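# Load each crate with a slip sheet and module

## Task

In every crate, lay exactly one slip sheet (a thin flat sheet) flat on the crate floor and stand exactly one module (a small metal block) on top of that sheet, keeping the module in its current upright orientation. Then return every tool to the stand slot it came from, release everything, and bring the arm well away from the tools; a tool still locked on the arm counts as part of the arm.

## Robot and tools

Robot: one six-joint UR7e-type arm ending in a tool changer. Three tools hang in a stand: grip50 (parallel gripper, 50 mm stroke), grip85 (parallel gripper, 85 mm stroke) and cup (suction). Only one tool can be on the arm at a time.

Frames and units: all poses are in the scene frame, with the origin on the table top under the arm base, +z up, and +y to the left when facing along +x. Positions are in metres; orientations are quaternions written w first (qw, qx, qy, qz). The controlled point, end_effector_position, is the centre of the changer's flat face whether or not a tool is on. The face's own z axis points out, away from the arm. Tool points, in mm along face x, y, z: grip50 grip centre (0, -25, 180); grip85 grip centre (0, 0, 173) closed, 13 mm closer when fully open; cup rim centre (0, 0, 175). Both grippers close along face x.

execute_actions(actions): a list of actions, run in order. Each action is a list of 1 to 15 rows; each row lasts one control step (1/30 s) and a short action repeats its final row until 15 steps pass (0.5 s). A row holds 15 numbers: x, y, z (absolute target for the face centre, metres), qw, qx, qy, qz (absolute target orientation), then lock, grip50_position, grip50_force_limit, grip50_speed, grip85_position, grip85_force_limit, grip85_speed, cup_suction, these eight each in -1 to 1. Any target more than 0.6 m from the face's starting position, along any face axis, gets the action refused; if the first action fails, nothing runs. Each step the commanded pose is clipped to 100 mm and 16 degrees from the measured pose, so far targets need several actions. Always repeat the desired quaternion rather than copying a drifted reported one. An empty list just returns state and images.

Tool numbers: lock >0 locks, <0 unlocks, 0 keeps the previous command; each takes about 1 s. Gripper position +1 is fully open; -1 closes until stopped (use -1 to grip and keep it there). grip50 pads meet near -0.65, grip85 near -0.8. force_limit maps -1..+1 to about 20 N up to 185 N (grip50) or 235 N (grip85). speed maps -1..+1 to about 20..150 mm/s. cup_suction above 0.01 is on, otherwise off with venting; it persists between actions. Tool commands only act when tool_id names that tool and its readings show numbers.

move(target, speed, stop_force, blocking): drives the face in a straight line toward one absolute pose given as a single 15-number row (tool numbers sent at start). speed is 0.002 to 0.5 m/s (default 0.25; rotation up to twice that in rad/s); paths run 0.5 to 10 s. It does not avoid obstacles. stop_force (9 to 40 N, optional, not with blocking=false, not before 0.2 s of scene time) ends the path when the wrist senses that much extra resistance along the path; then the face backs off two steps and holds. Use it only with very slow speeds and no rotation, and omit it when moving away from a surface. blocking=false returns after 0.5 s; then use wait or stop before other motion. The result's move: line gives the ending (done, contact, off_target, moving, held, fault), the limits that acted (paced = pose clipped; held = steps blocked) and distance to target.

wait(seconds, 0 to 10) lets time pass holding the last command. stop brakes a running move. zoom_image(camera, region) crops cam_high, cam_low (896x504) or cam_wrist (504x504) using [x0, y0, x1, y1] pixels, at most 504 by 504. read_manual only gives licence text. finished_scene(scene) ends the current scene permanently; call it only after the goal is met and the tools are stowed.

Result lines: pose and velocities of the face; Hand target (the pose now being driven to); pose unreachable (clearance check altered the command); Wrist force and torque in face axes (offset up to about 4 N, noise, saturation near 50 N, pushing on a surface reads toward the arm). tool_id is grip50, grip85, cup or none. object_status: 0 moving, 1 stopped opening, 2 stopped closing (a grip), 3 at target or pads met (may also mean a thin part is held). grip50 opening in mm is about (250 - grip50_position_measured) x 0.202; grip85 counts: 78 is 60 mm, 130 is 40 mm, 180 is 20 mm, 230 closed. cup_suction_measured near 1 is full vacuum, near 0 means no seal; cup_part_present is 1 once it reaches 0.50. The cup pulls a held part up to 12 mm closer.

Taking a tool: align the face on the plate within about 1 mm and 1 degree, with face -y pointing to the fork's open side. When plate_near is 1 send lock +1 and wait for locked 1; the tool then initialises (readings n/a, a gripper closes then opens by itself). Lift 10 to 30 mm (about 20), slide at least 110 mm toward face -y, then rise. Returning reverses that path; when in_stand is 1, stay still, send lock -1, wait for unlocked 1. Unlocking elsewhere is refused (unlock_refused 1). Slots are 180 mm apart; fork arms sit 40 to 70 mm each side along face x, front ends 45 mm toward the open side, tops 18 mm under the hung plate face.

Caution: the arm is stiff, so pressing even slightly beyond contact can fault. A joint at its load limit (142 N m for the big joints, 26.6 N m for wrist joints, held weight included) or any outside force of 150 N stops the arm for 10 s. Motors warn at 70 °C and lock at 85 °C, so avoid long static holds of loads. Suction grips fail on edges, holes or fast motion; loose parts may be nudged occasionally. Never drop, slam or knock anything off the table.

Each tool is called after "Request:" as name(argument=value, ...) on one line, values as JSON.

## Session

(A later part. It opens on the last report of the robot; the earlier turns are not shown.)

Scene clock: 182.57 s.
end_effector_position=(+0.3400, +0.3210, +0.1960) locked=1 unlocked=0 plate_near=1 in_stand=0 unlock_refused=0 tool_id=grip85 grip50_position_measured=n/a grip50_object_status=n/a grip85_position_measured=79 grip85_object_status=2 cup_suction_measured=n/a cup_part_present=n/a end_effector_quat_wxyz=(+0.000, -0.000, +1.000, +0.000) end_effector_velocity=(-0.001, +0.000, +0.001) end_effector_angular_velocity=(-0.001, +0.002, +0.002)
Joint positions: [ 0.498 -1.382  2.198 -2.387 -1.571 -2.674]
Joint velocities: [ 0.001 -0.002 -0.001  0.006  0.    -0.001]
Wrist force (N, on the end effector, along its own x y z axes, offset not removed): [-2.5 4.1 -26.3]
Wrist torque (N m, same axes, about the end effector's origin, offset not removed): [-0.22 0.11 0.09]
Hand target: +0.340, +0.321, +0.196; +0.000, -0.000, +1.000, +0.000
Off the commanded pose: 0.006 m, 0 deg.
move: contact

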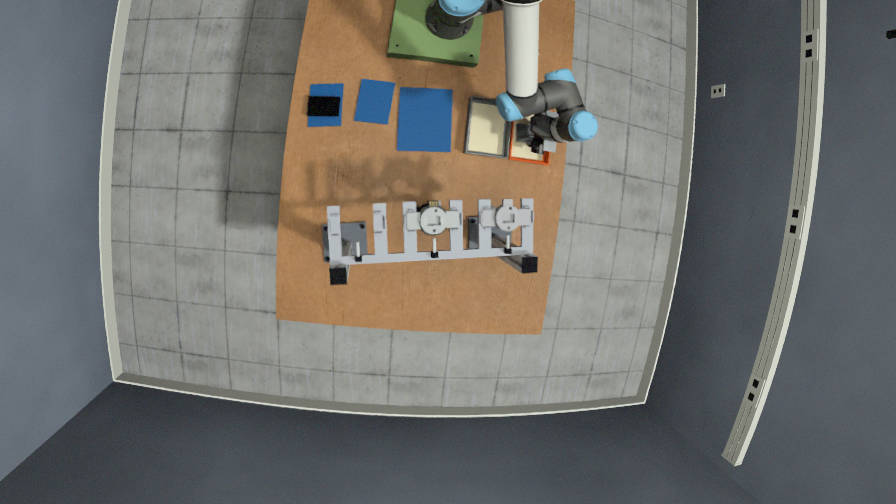

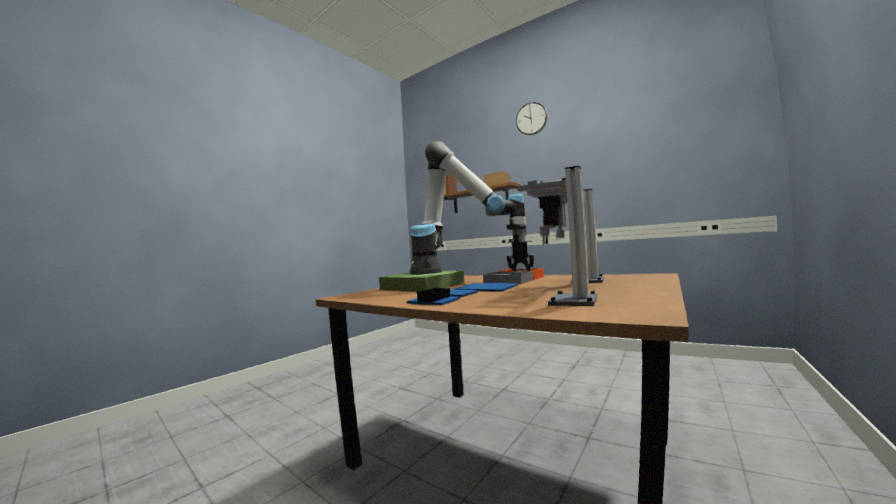

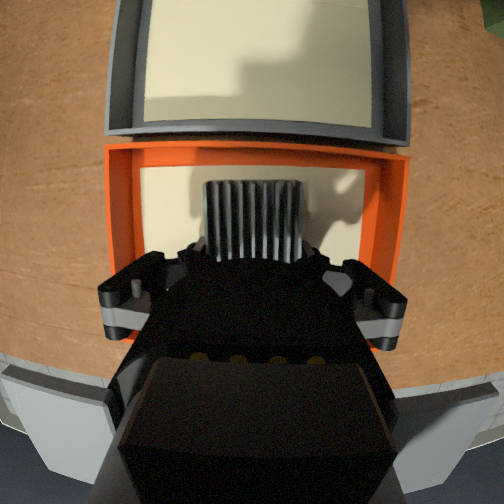

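Request:
move(target=[0.34,0.321,0.1964,0,0,1,0,0,1,0,0,1,-0.4,0,0])

Request:
move(target=[0.34,0.321,0.26,0,0,1,0,0,1,0,0,1,-0.4,0,0], speed=0.1)

Request:
move(target=[0.33,-0.1,0.26,0,0,1,0,0,1,0,0,1,-0.4,0,0])

Request:
move(target=[0.325,-0.35,0.25,0,0,1,0,0,1,0,0,1,-0.4,0,0])

Scene clock: 185.33 s.
end_effector_position=(+0.3400, +0.3210, +0.1964) locked=1 unlocked=0 plate_near=1 in_stand=0 unlock_refused=0 tool_id=grip85 grip50_position_measured=n/a grip50_object_status=n/a grip85_position_measured=3 grip85_object_status=0 cup_suction_measured=n/a cup_part_present=n/a end_effector_quat_wxyz=(-0.000, -0.000, +1.000, +0.000) end_effector_velocity=(-0.000, +0.000, -0.000) end_effector_angular_velocity=(+0.000, +0.001, -0.001)
Joint positions: [ 0.498 -1.382  2.197 -2.385 -1.571 -2.674]
Joint velocities: [ 0.     0.    -0.     0.     0.     0.001]
Wrist force (N, on the end effector, along its own x y z axes, offset not removed): [-0.1 -4.2 1.8]
Wrist torque (N m, same axes, about the end effector's origin, offset not removed): [-0.30 0.11 0.02]
Hand target: +0.340, +0.321, +0.196; +0.000, +0.000, +1.000, +0.000
Off the commanded pose: 0.000 m, 0 deg.
move: done

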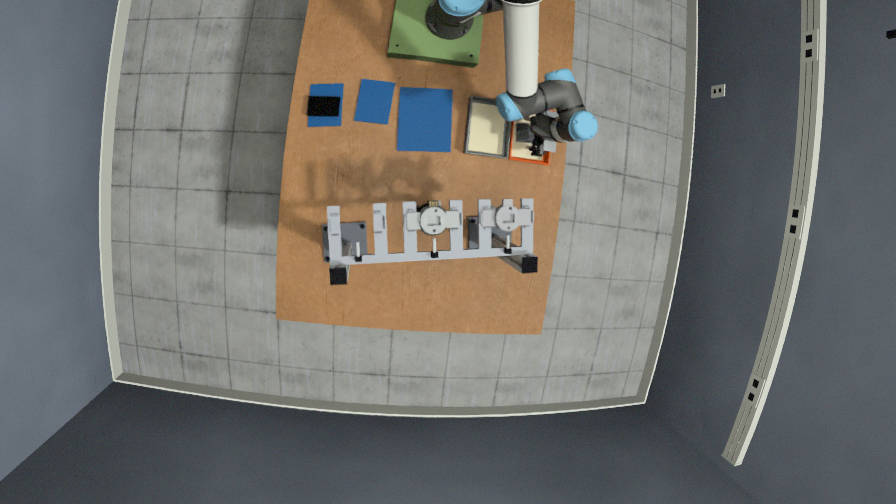

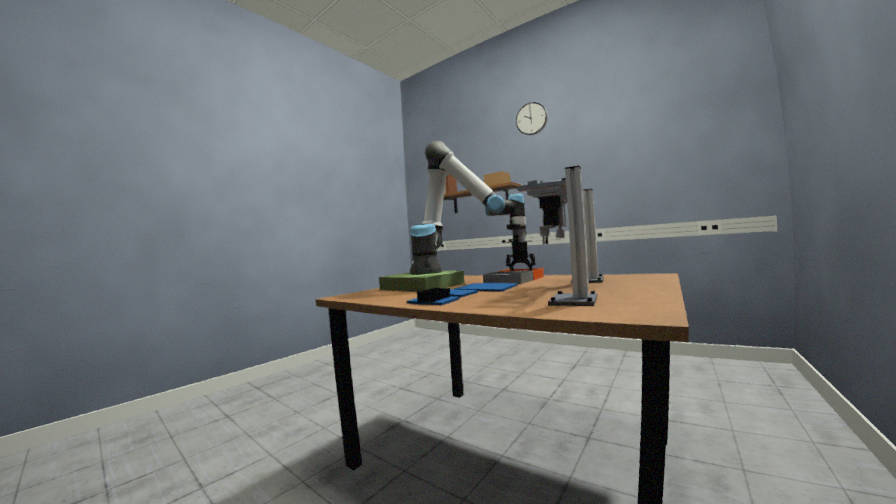

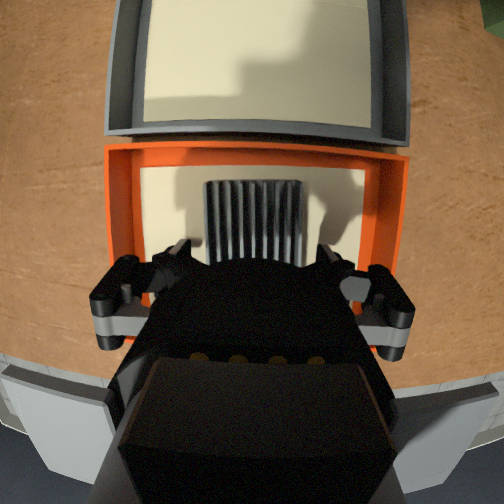

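Scene clock: 186.40 s.
end_effector_position=(+0.3400, +0.3211, +0.2597) locked=1 unlocked=0 plate_near=1 in_stand=0 unlock_refused=0 tool_id=grip85 grip50_position_measured=n/a grip50_object_status=n/a grip85_position_measured=3 grip85_object_status=3 cup_suction_measured=n/a cup_part_present=n/a end_effector_quat_wxyz=(+0.000, +0.000, +1.000, +0.000) end_effector_velocity=(-0.001, +0.000, +0.002) end_effector_angular_velocity=(-0.000, +0.001, +0.002)
Joint positions: [ 0.498 -1.5    2.122 -2.192 -1.571 -2.674]
Joint velocities: [ 0.001 -0.003 -0.003  0.007  0.001 -0.001]
Wrist force (N, on the end effector, along its own x y z axes, offset not removed): [-4.2 -1.8 -3.8]
Wrist torque (N m, same axes, about the end effector's origin, offset not removed): [-0.01 0.33 -0.01]
Hand target: +0.340, +0.321, +0.260; +0.000, +0.000, +1.000, +0.000
Off the commanded pose: 0.000 m, 0 deg.
move: done

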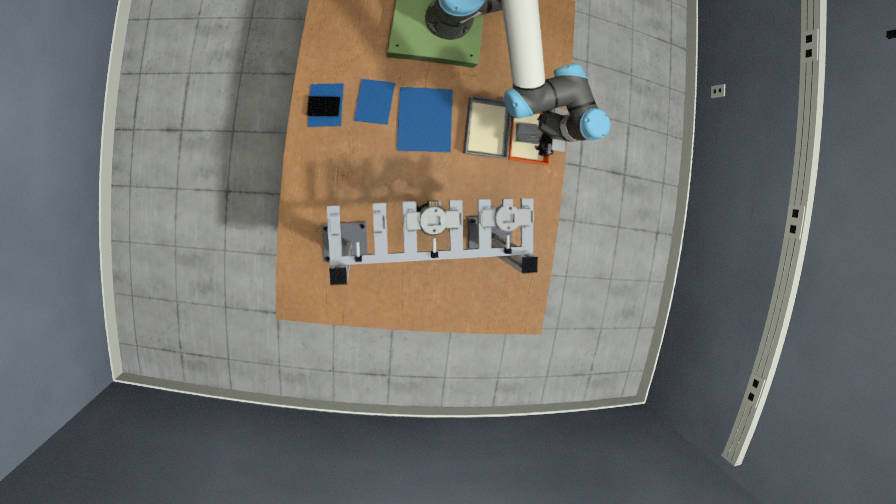

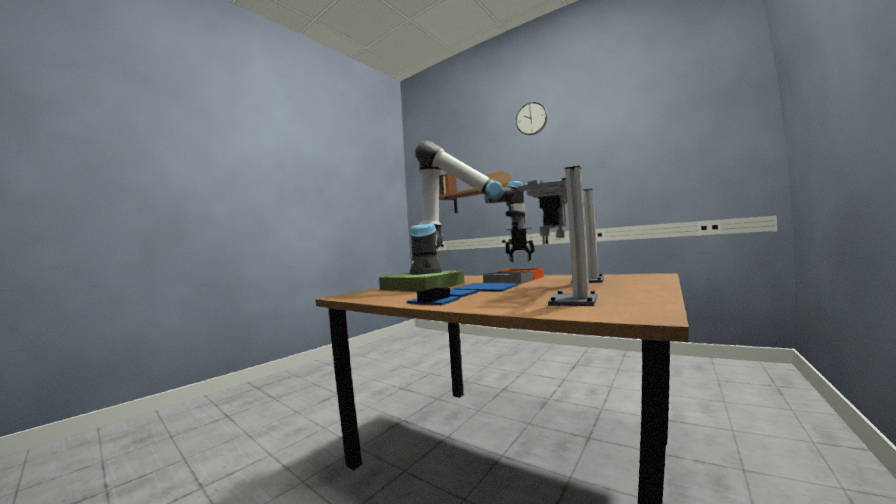

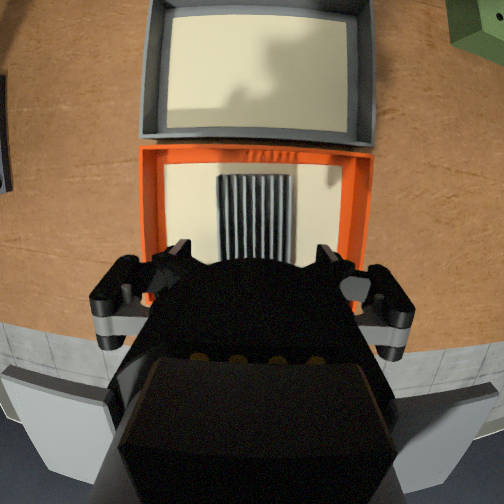

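Scene clock: 188.67 s.
end_effector_position=(+0.3310, -0.0990, +0.2599) locked=1 unlocked=0 plate_near=1 in_stand=0 unlock_refused=0 tool_id=grip85 grip50_position_measured=n/a grip50_object_status=n/a grip85_position_measured=3 grip85_object_status=3 cup_suction_measured=n/a cup_part_present=n/a end_effector_quat_wxyz=(+0.001, +0.000, +1.000, +0.001) end_effector_velocity=(+0.000, -0.002, -0.000) end_effector_angular_velocity=(+0.001, -0.000, -0.000)
Joint positions: [-0.658 -1.83   2.411 -2.151 -1.568 -3.829]
Joint velocities: [-0.004  0.002 -0.001 -0.001  0.001 -0.004]
Wrist force (N, on the end effector, along its own x y z axes, offset not removed): [-2.2 -3.2 -1.5]
Wrist torque (N m, same axes, about the end effector's origin, offset not removed): [-0.09 0.11 0.08]
Hand target: +0.331, -0.099, +0.260; +0.001, +0.000, +1.000, +0.001
Off the commanded pose: 0.001 m, 0 deg.
move: done

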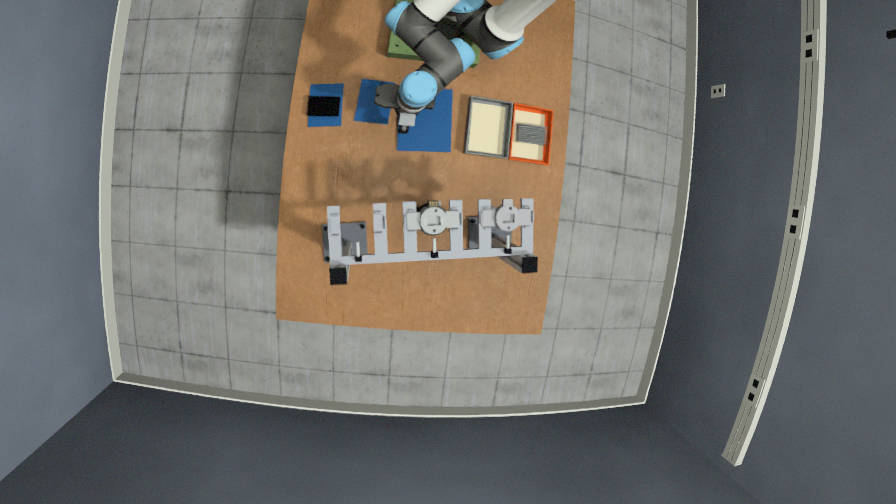

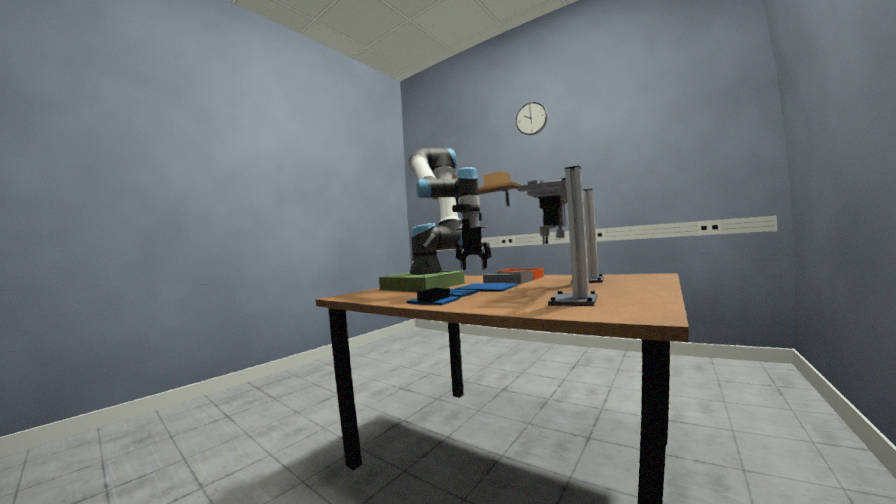

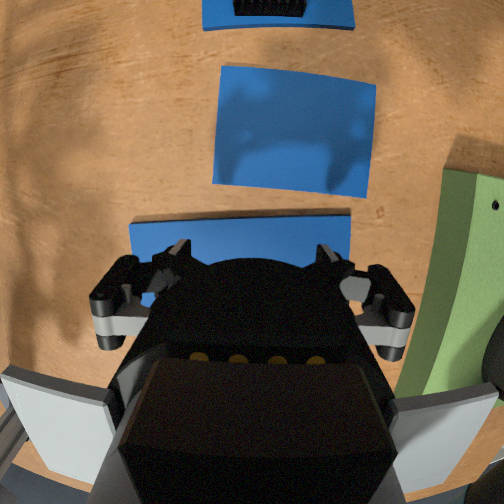

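Scene clock: 190.27 s.
end_effector_position=(+0.3257, -0.3497, +0.2501) locked=1 unlocked=0 plate_near=1 in_stand=0 unlock_refused=0 tool_id=grip85 grip50_position_measured=n/a grip50_object_status=n/a grip85_position_measured=3 grip85_object_status=3 cup_suction_measured=n/a cup_part_present=n/a end_effector_quat_wxyz=(+0.001, -0.000, +1.000, +0.000) end_effector_velocity=(+0.000, -0.001, -0.000) end_effector_angular_velocity=(+0.001, +0.000, -0.001)
Joint positions: [-1.073 -1.461  2.109 -2.219 -1.57  -4.245]
Joint velocities: [-0.001  0.004 -0.003  0.    -0.     0.001]
Wrist force (N, on the end effector, along its own x y z axes, offset not removed): [-2.0 3.0 -2.8]
Wrist torque (N m, same axes, about the end effector's origin, offset not removed): [0.33 0.03 0.14]
Hand target: +0.326, -0.350, +0.250; +0.001, +0.000, +1.000, +0.000
Off the commanded pose: 0.001 m, 0 deg.
move: done

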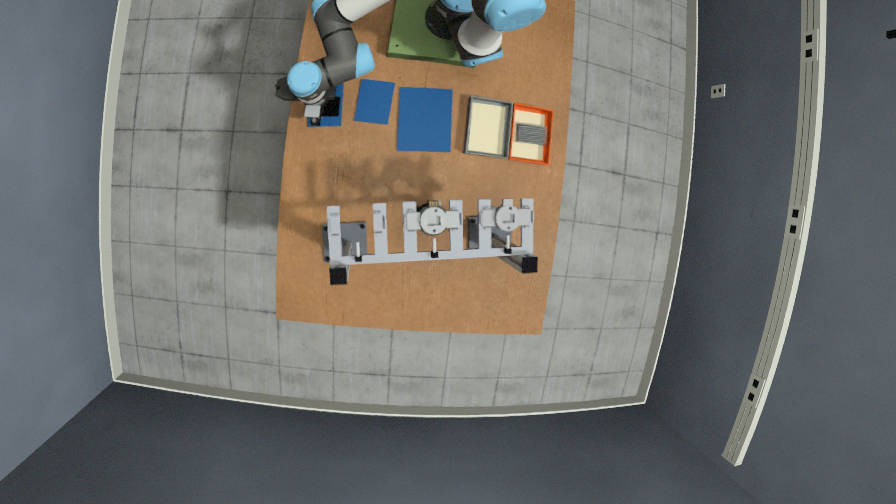

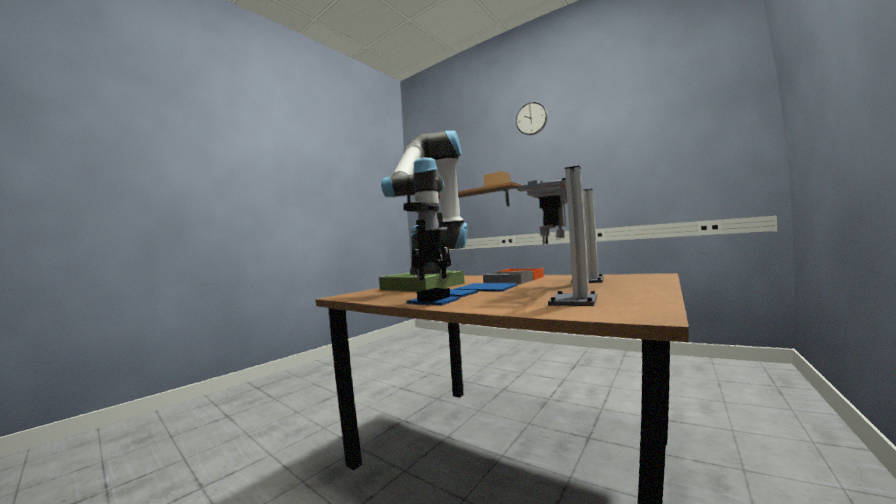

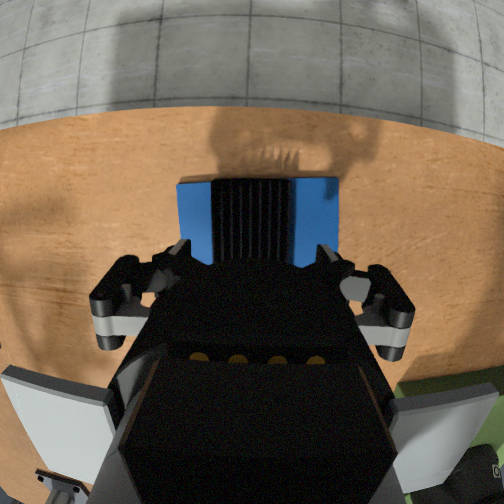

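Request:
move(target=[0.328,-0.348,0.2005,0,0,1,0,0,1,0,0,1,0,0,0], speed=0.06)

Request:
move(target=[0.328,-0.348,0.2005,0,0,1,0,0,1,0,0,-1,-0.6,-0.3,0])

Request:
move(target=[0.328,-0.348,0.26,0,0,1,0,0,1,0,0,-1,-0.6,0,0], speed=0.1)

Request:
move(target=[0.341,0.178,0.26,0,0,1,0,0,1,0,0,-1,-0.6,0,0])

Request:
move(target=[0.341,0.178,0.201,0,0,1,0,0,1,0,0,-1,-0.6,0,0], speed=0.04, stop_force=10)

Request:
move(target=[0.341,0.178,0.19,0,0,1,0,0,1,0,0,-1,-0.6,0,0], speed=0.004, stop_force=10)

Scene clock: 193.87 s.
end_effector_position=(+0.3280, -0.3480, +0.2007) locked=1 unlocked=0 plate_near=1 in_stand=0 unlock_refused=0 tool_id=grip85 grip50_position_measured=n/a grip50_object_status=n/a grip85_position_measured=3 grip85_object_status=3 cup_suction_measured=n/a cup_part_present=n/a end_effector_quat_wxyz=(-0.000, -0.000, +1.000, +0.000) end_effector_velocity=(+0.000, -0.000, -0.002) end_effector_angular_velocity=(-0.002, -0.000, -0.001)
Joint positions: [-1.067 -1.37   2.165 -2.366 -1.571 -4.239]
Joint velocities: [-0.     0.004  0.001 -0.008 -0.001  0.001]
Wrist force (N, on the end effector, along its own x y z axes, offset not removed): [-1.0 0.8 1.4]
Wrist torque (N m, same axes, about the end effector's origin, offset not removed): [0.12 -0.09 0.09]
Hand target: +0.328, -0.348, +0.201; -0.000, +0.000, +1.000, +0.000
Off the commanded pose: 0.000 m, 0 deg.
move: done

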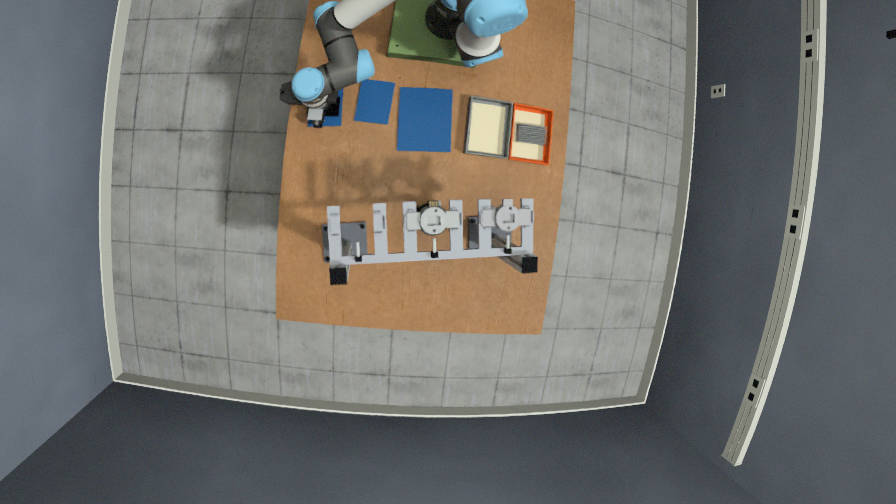

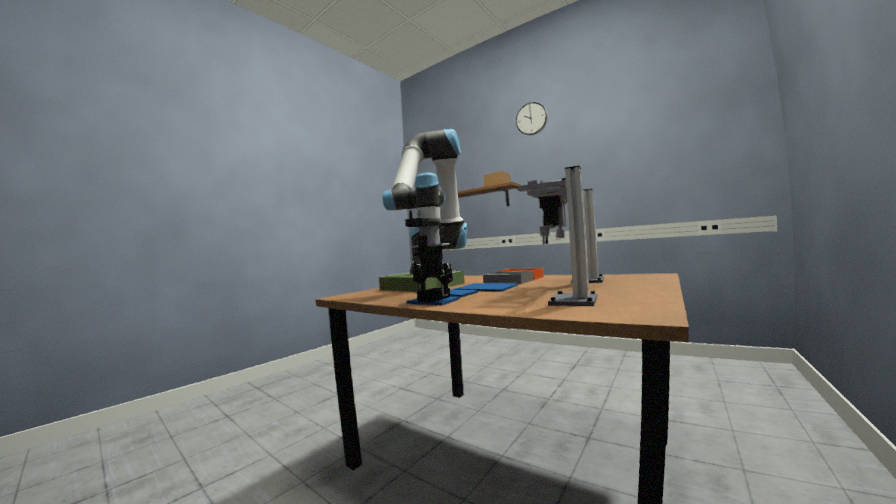

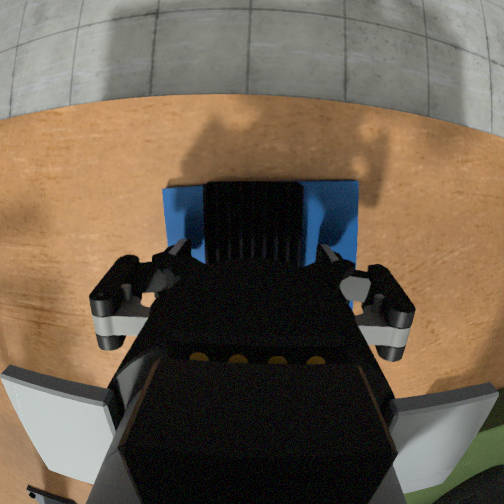

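Scene clock: 194.60 s.
end_effector_position=(+0.3280, -0.3480, +0.2006) locked=1 unlocked=0 plate_near=1 in_stand=0 unlock_refused=0 tool_id=grip85 grip50_position_measured=n/a grip50_object_status=n/a grip85_position_measured=79 grip85_object_status=2 cup_suction_measured=n/a cup_part_present=n/a end_effector_quat_wxyz=(+0.000, -0.000, +1.000, -0.000) end_effector_velocity=(-0.001, -0.001, -0.000) end_effector_angular_velocity=(-0.000, -0.000, -0.002)
Joint positions: [-1.067 -1.369  2.165 -2.366 -1.571 -4.239]
Joint velocities: [-0.002  0.     0.    -0.001 -0.     0.   ]
Wrist force (N, on the end effector, along its own x y z axes, offset not removed): [0.8 4.0 -31.1]
Wrist torque (N m, same axes, about the end effector's origin, offset not removed): [-0.42 0.29 -0.11]
Hand target: +0.328, -0.348, +0.201; +0.000, -0.000, +1.000, -0.000
Off the commanded pose: 0.000 m, 0 deg.
move: done

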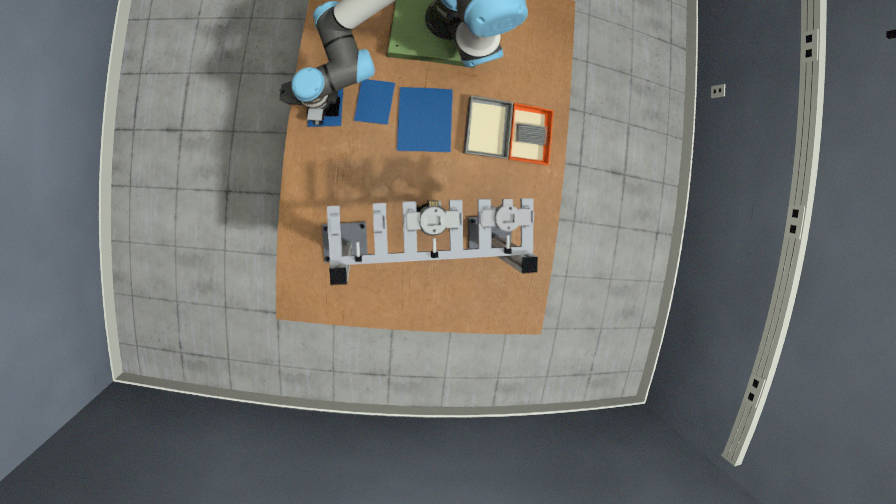

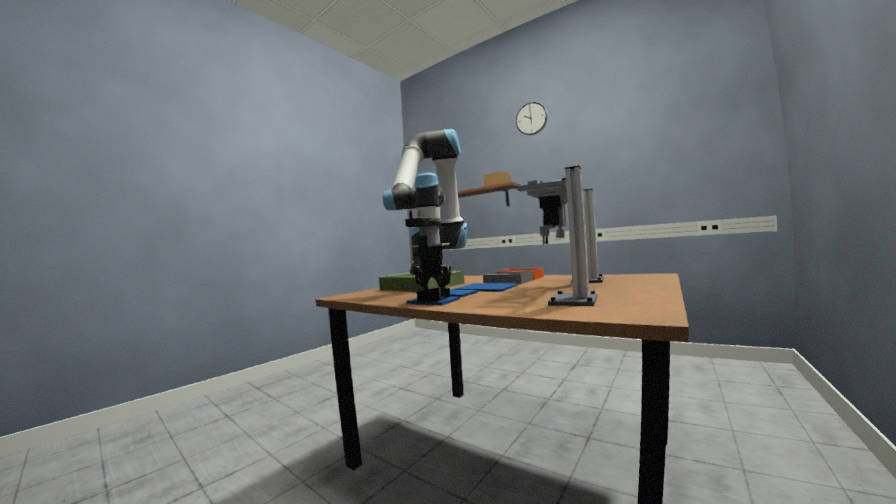

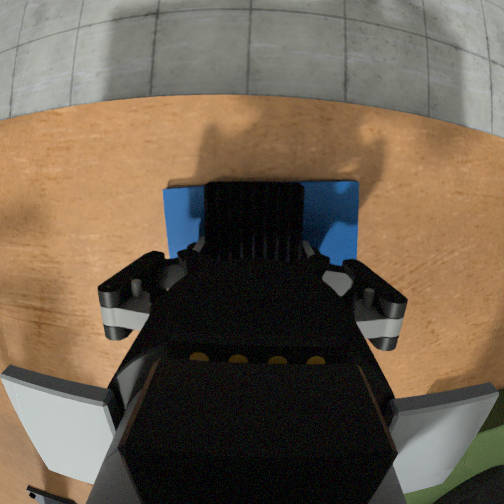

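Scene clock: 195.63 s.
end_effector_position=(+0.3280, -0.3480, +0.2598) locked=1 unlocked=0 plate_near=1 in_stand=0 unlock_refused=0 tool_id=grip85 grip50_position_measured=n/a grip50_object_status=n/a grip85_position_measured=79 grip85_object_status=2 cup_suction_measured=n/a cup_part_present=n/a end_effector_quat_wxyz=(+0.000, -0.000, +1.000, -0.000) end_effector_velocity=(-0.000, -0.000, +0.002) end_effector_angular_velocity=(+0.000, +0.000, -0.003)
Joint positions: [-1.067 -1.476  2.095 -2.19  -1.571 -4.239]
Joint velocities: [-0.001 -0.003 -0.003  0.006 -0.     0.002]
Wrist force (N, on the end effector, along its own x y z axes, offset not removed): [-2.5 1.7 0.4]
Wrist torque (N m, same axes, about the end effector's origin, offset not removed): [0.14 0.17 -0.08]
Hand target: +0.328, -0.348, +0.260; +0.000, +0.000, +1.000, -0.000
Off the commanded pose: 0.000 m, 0 deg.
move: done

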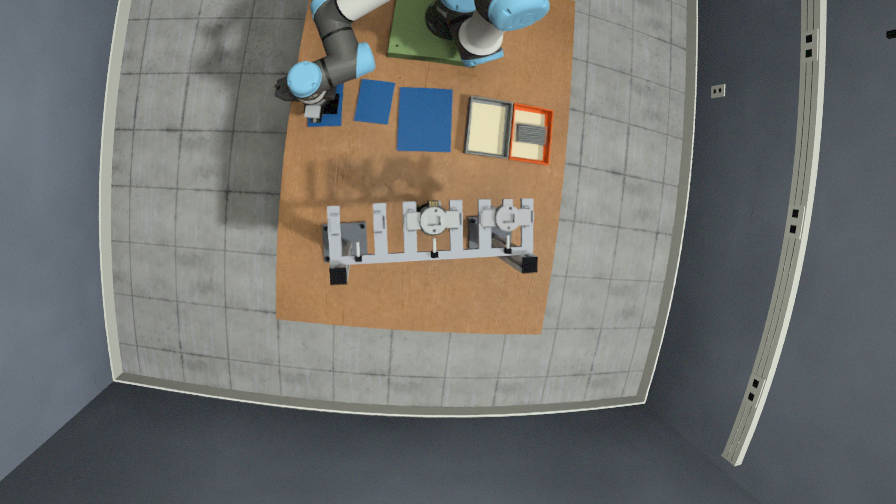

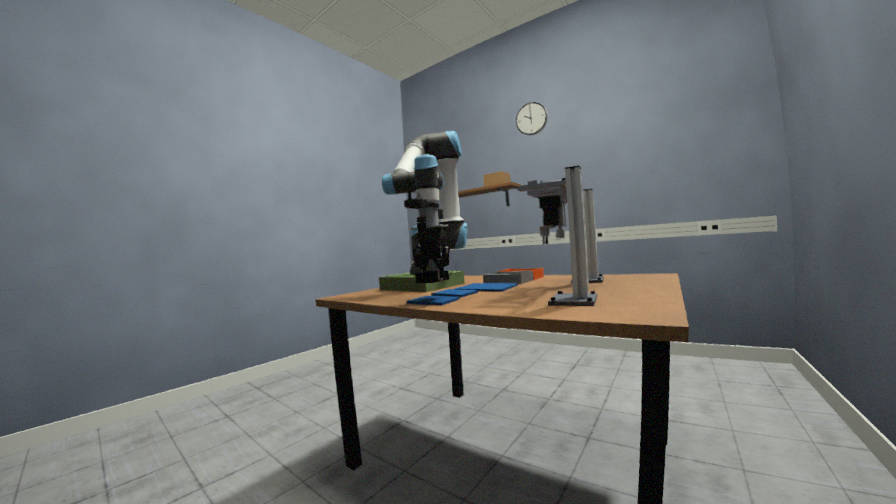

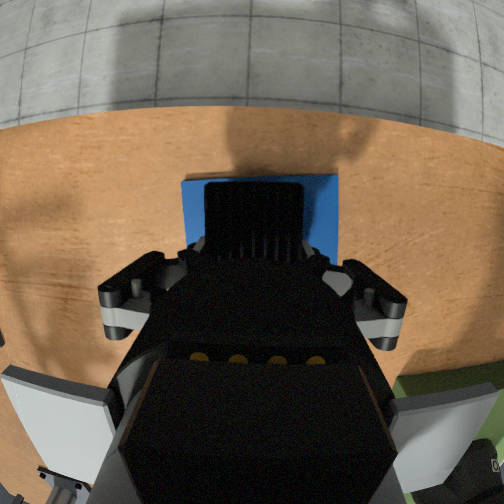

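Scene clock: 198.33 s.
end_effector_position=(+0.3394, +0.1771, +0.2599) locked=1 unlocked=0 plate_near=1 in_stand=0 unlock_refused=0 tool_id=grip85 grip50_position_measured=n/a grip50_object_status=n/a grip85_position_measured=79 grip85_object_status=2 cup_suction_measured=n/a cup_part_present=n/a end_effector_quat_wxyz=(-0.001, -0.000, +1.000, -0.001) end_effector_velocity=(+0.001, +0.002, -0.000) end_effector_angular_velocity=(-0.000, +0.001, -0.001)
Joint positions: [ 0.156 -1.716  2.326 -2.177 -1.572 -3.016]
Joint velocities: [ 0.004  0.005 -0.003 -0.001 -0.     0.006]
Wrist force (N, on the end effector, along its own x y z axes, offset not removed): [0.1 0.6 0.7]
Wrist torque (N m, same axes, about the end effector's origin, offset not removed): [0.06 0.06 -0.01]
Hand target: +0.339, +0.177, +0.260; -0.001, +0.000, +1.000, -0.001
Off the commanded pose: 0.002 m, 0 deg.
move: done

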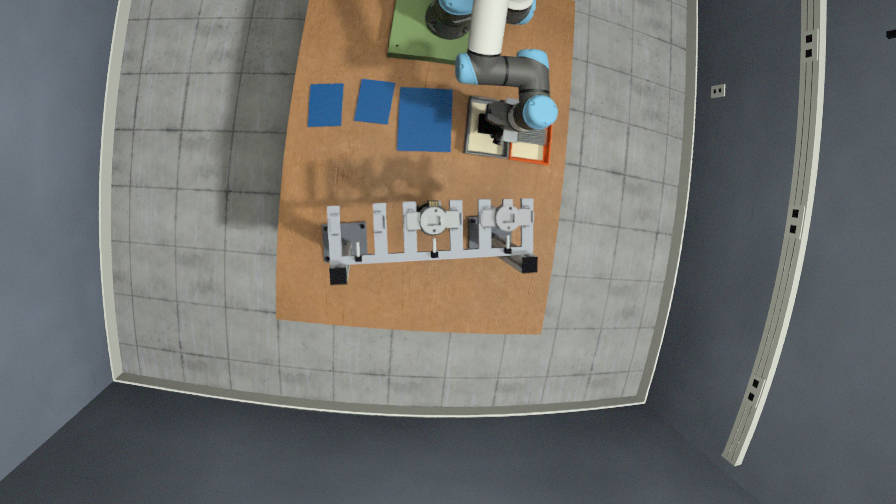

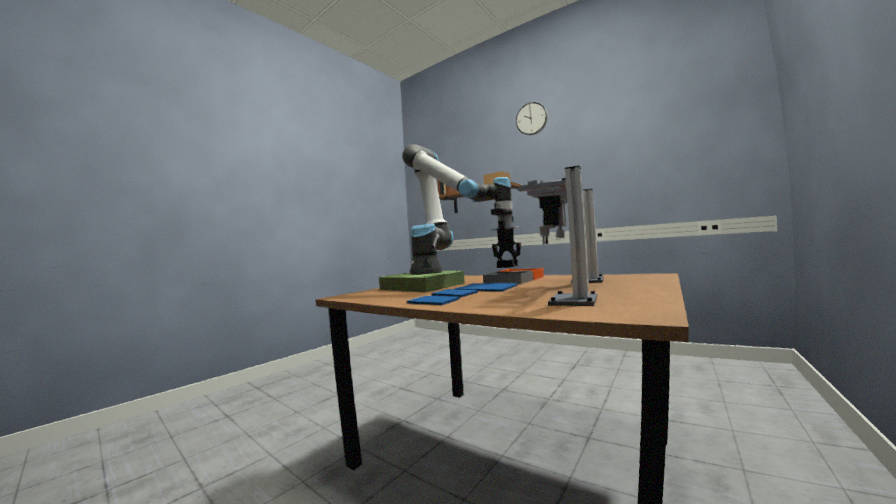

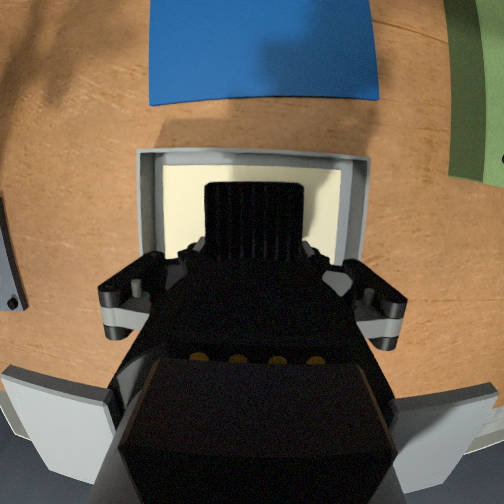

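Scene clock: 200.13 s.
end_effector_position=(+0.3409, +0.1780, +0.2013) locked=1 unlocked=0 plate_near=1 in_stand=0 unlock_refused=0 tool_id=grip85 grip50_position_measured=n/a grip50_object_status=n/a grip85_position_measured=79 grip85_object_status=2 cup_suction_measured=n/a cup_part_present=n/a end_effector_quat_wxyz=(-0.000, -0.000, +1.000, -0.000) end_effector_velocity=(-0.000, +0.000, -0.002) end_effector_angular_velocity=(-0.000, +0.001, +0.001)
Joint positions: [ 0.158 -1.583  2.407 -2.395 -1.571 -3.014]
Joint velocities: [ 0.     0.006  0.002 -0.008 -0.    -0.   ]
Wrist force (N, on the end effector, along its own x y z axes, offset not removed): [-2.8 2.7 1.6]
Wrist torque (N m, same axes, about the end effector's origin, offset not removed): [0.11 0.17 0.10]
Hand target: +0.341, +0.178, +0.201; -0.000, -0.000, +1.000, -0.000
Off the commanded pose: 0.000 m, 0 deg.
move: done

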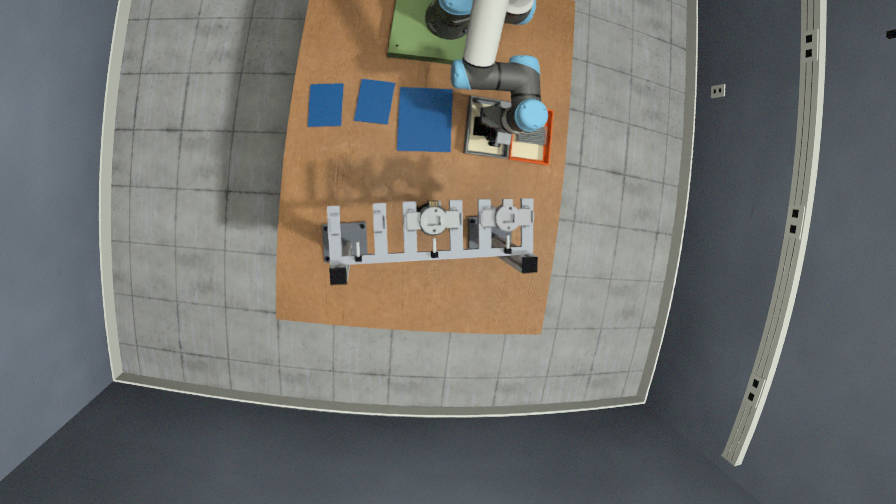

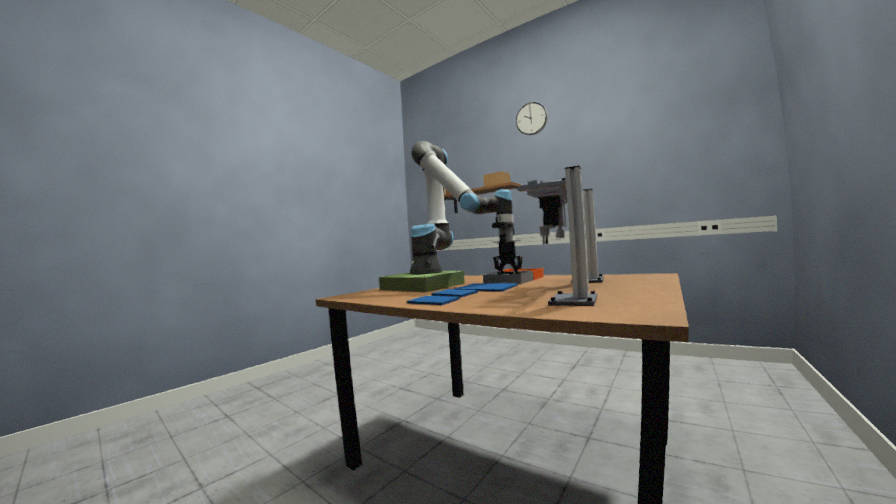

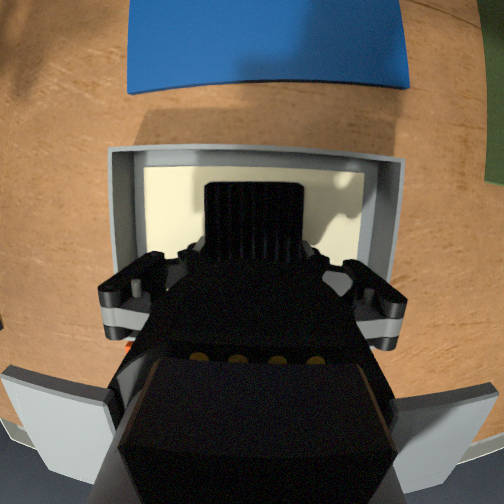

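Scene clock: 201.93 s.
end_effector_position=(+0.3409, +0.1780, +0.1955) locked=1 unlocked=0 plate_near=1 in_stand=0 unlock_refused=0 tool_id=grip85 grip50_position_measured=n/a grip50_object_status=n/a grip85_position_measured=79 grip85_object_status=2 cup_suction_measured=n/a cup_part_present=n/a end_effector_quat_wxyz=(-0.000, -0.000, +1.000, -0.000) end_effector_velocity=(-0.001, -0.000, +0.001) end_effector_angular_velocity=(-0.001, +0.003, -0.002)
Joint positions: [ 0.158 -1.567  2.414 -2.417 -1.571 -3.014]
Joint velocities: [-0.001 -0.003 -0.001  0.007 -0.     0.002]
Wrist force (N, on the end effector, along its own x y z axes, offset not removed): [-3.3 1.6 -15.8]
Wrist torque (N m, same axes, about the end effector's origin, offset not removed): [-0.20 -0.06 0.07]
Hand target: +0.341, +0.178, +0.196; -0.000, -0.000, +1.000, -0.000
Off the commanded pose: 0.005 m, 0 deg.
move: contact

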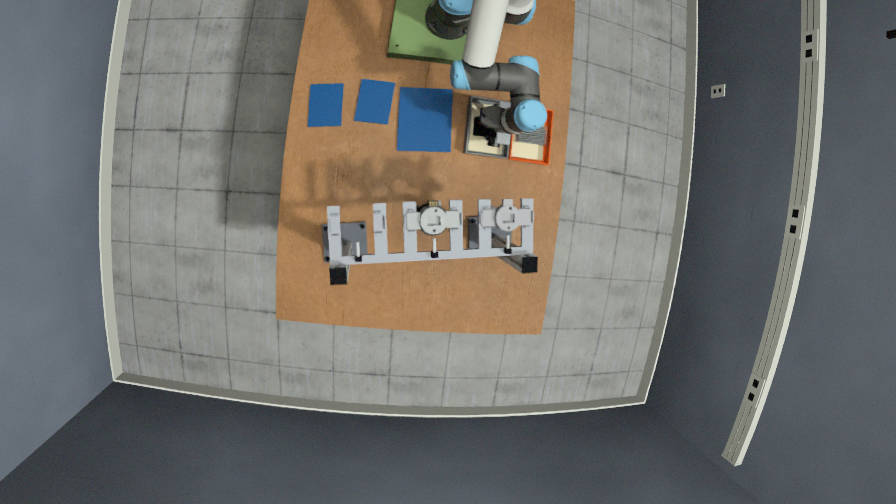

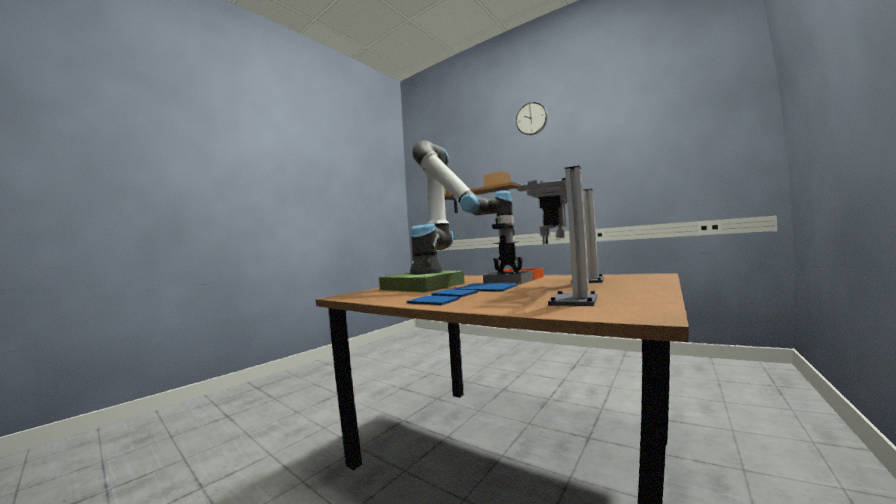

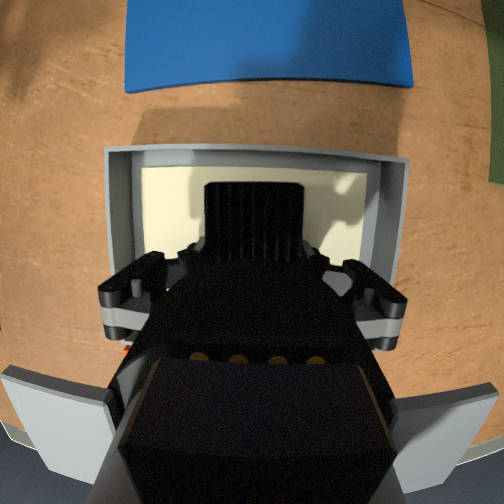

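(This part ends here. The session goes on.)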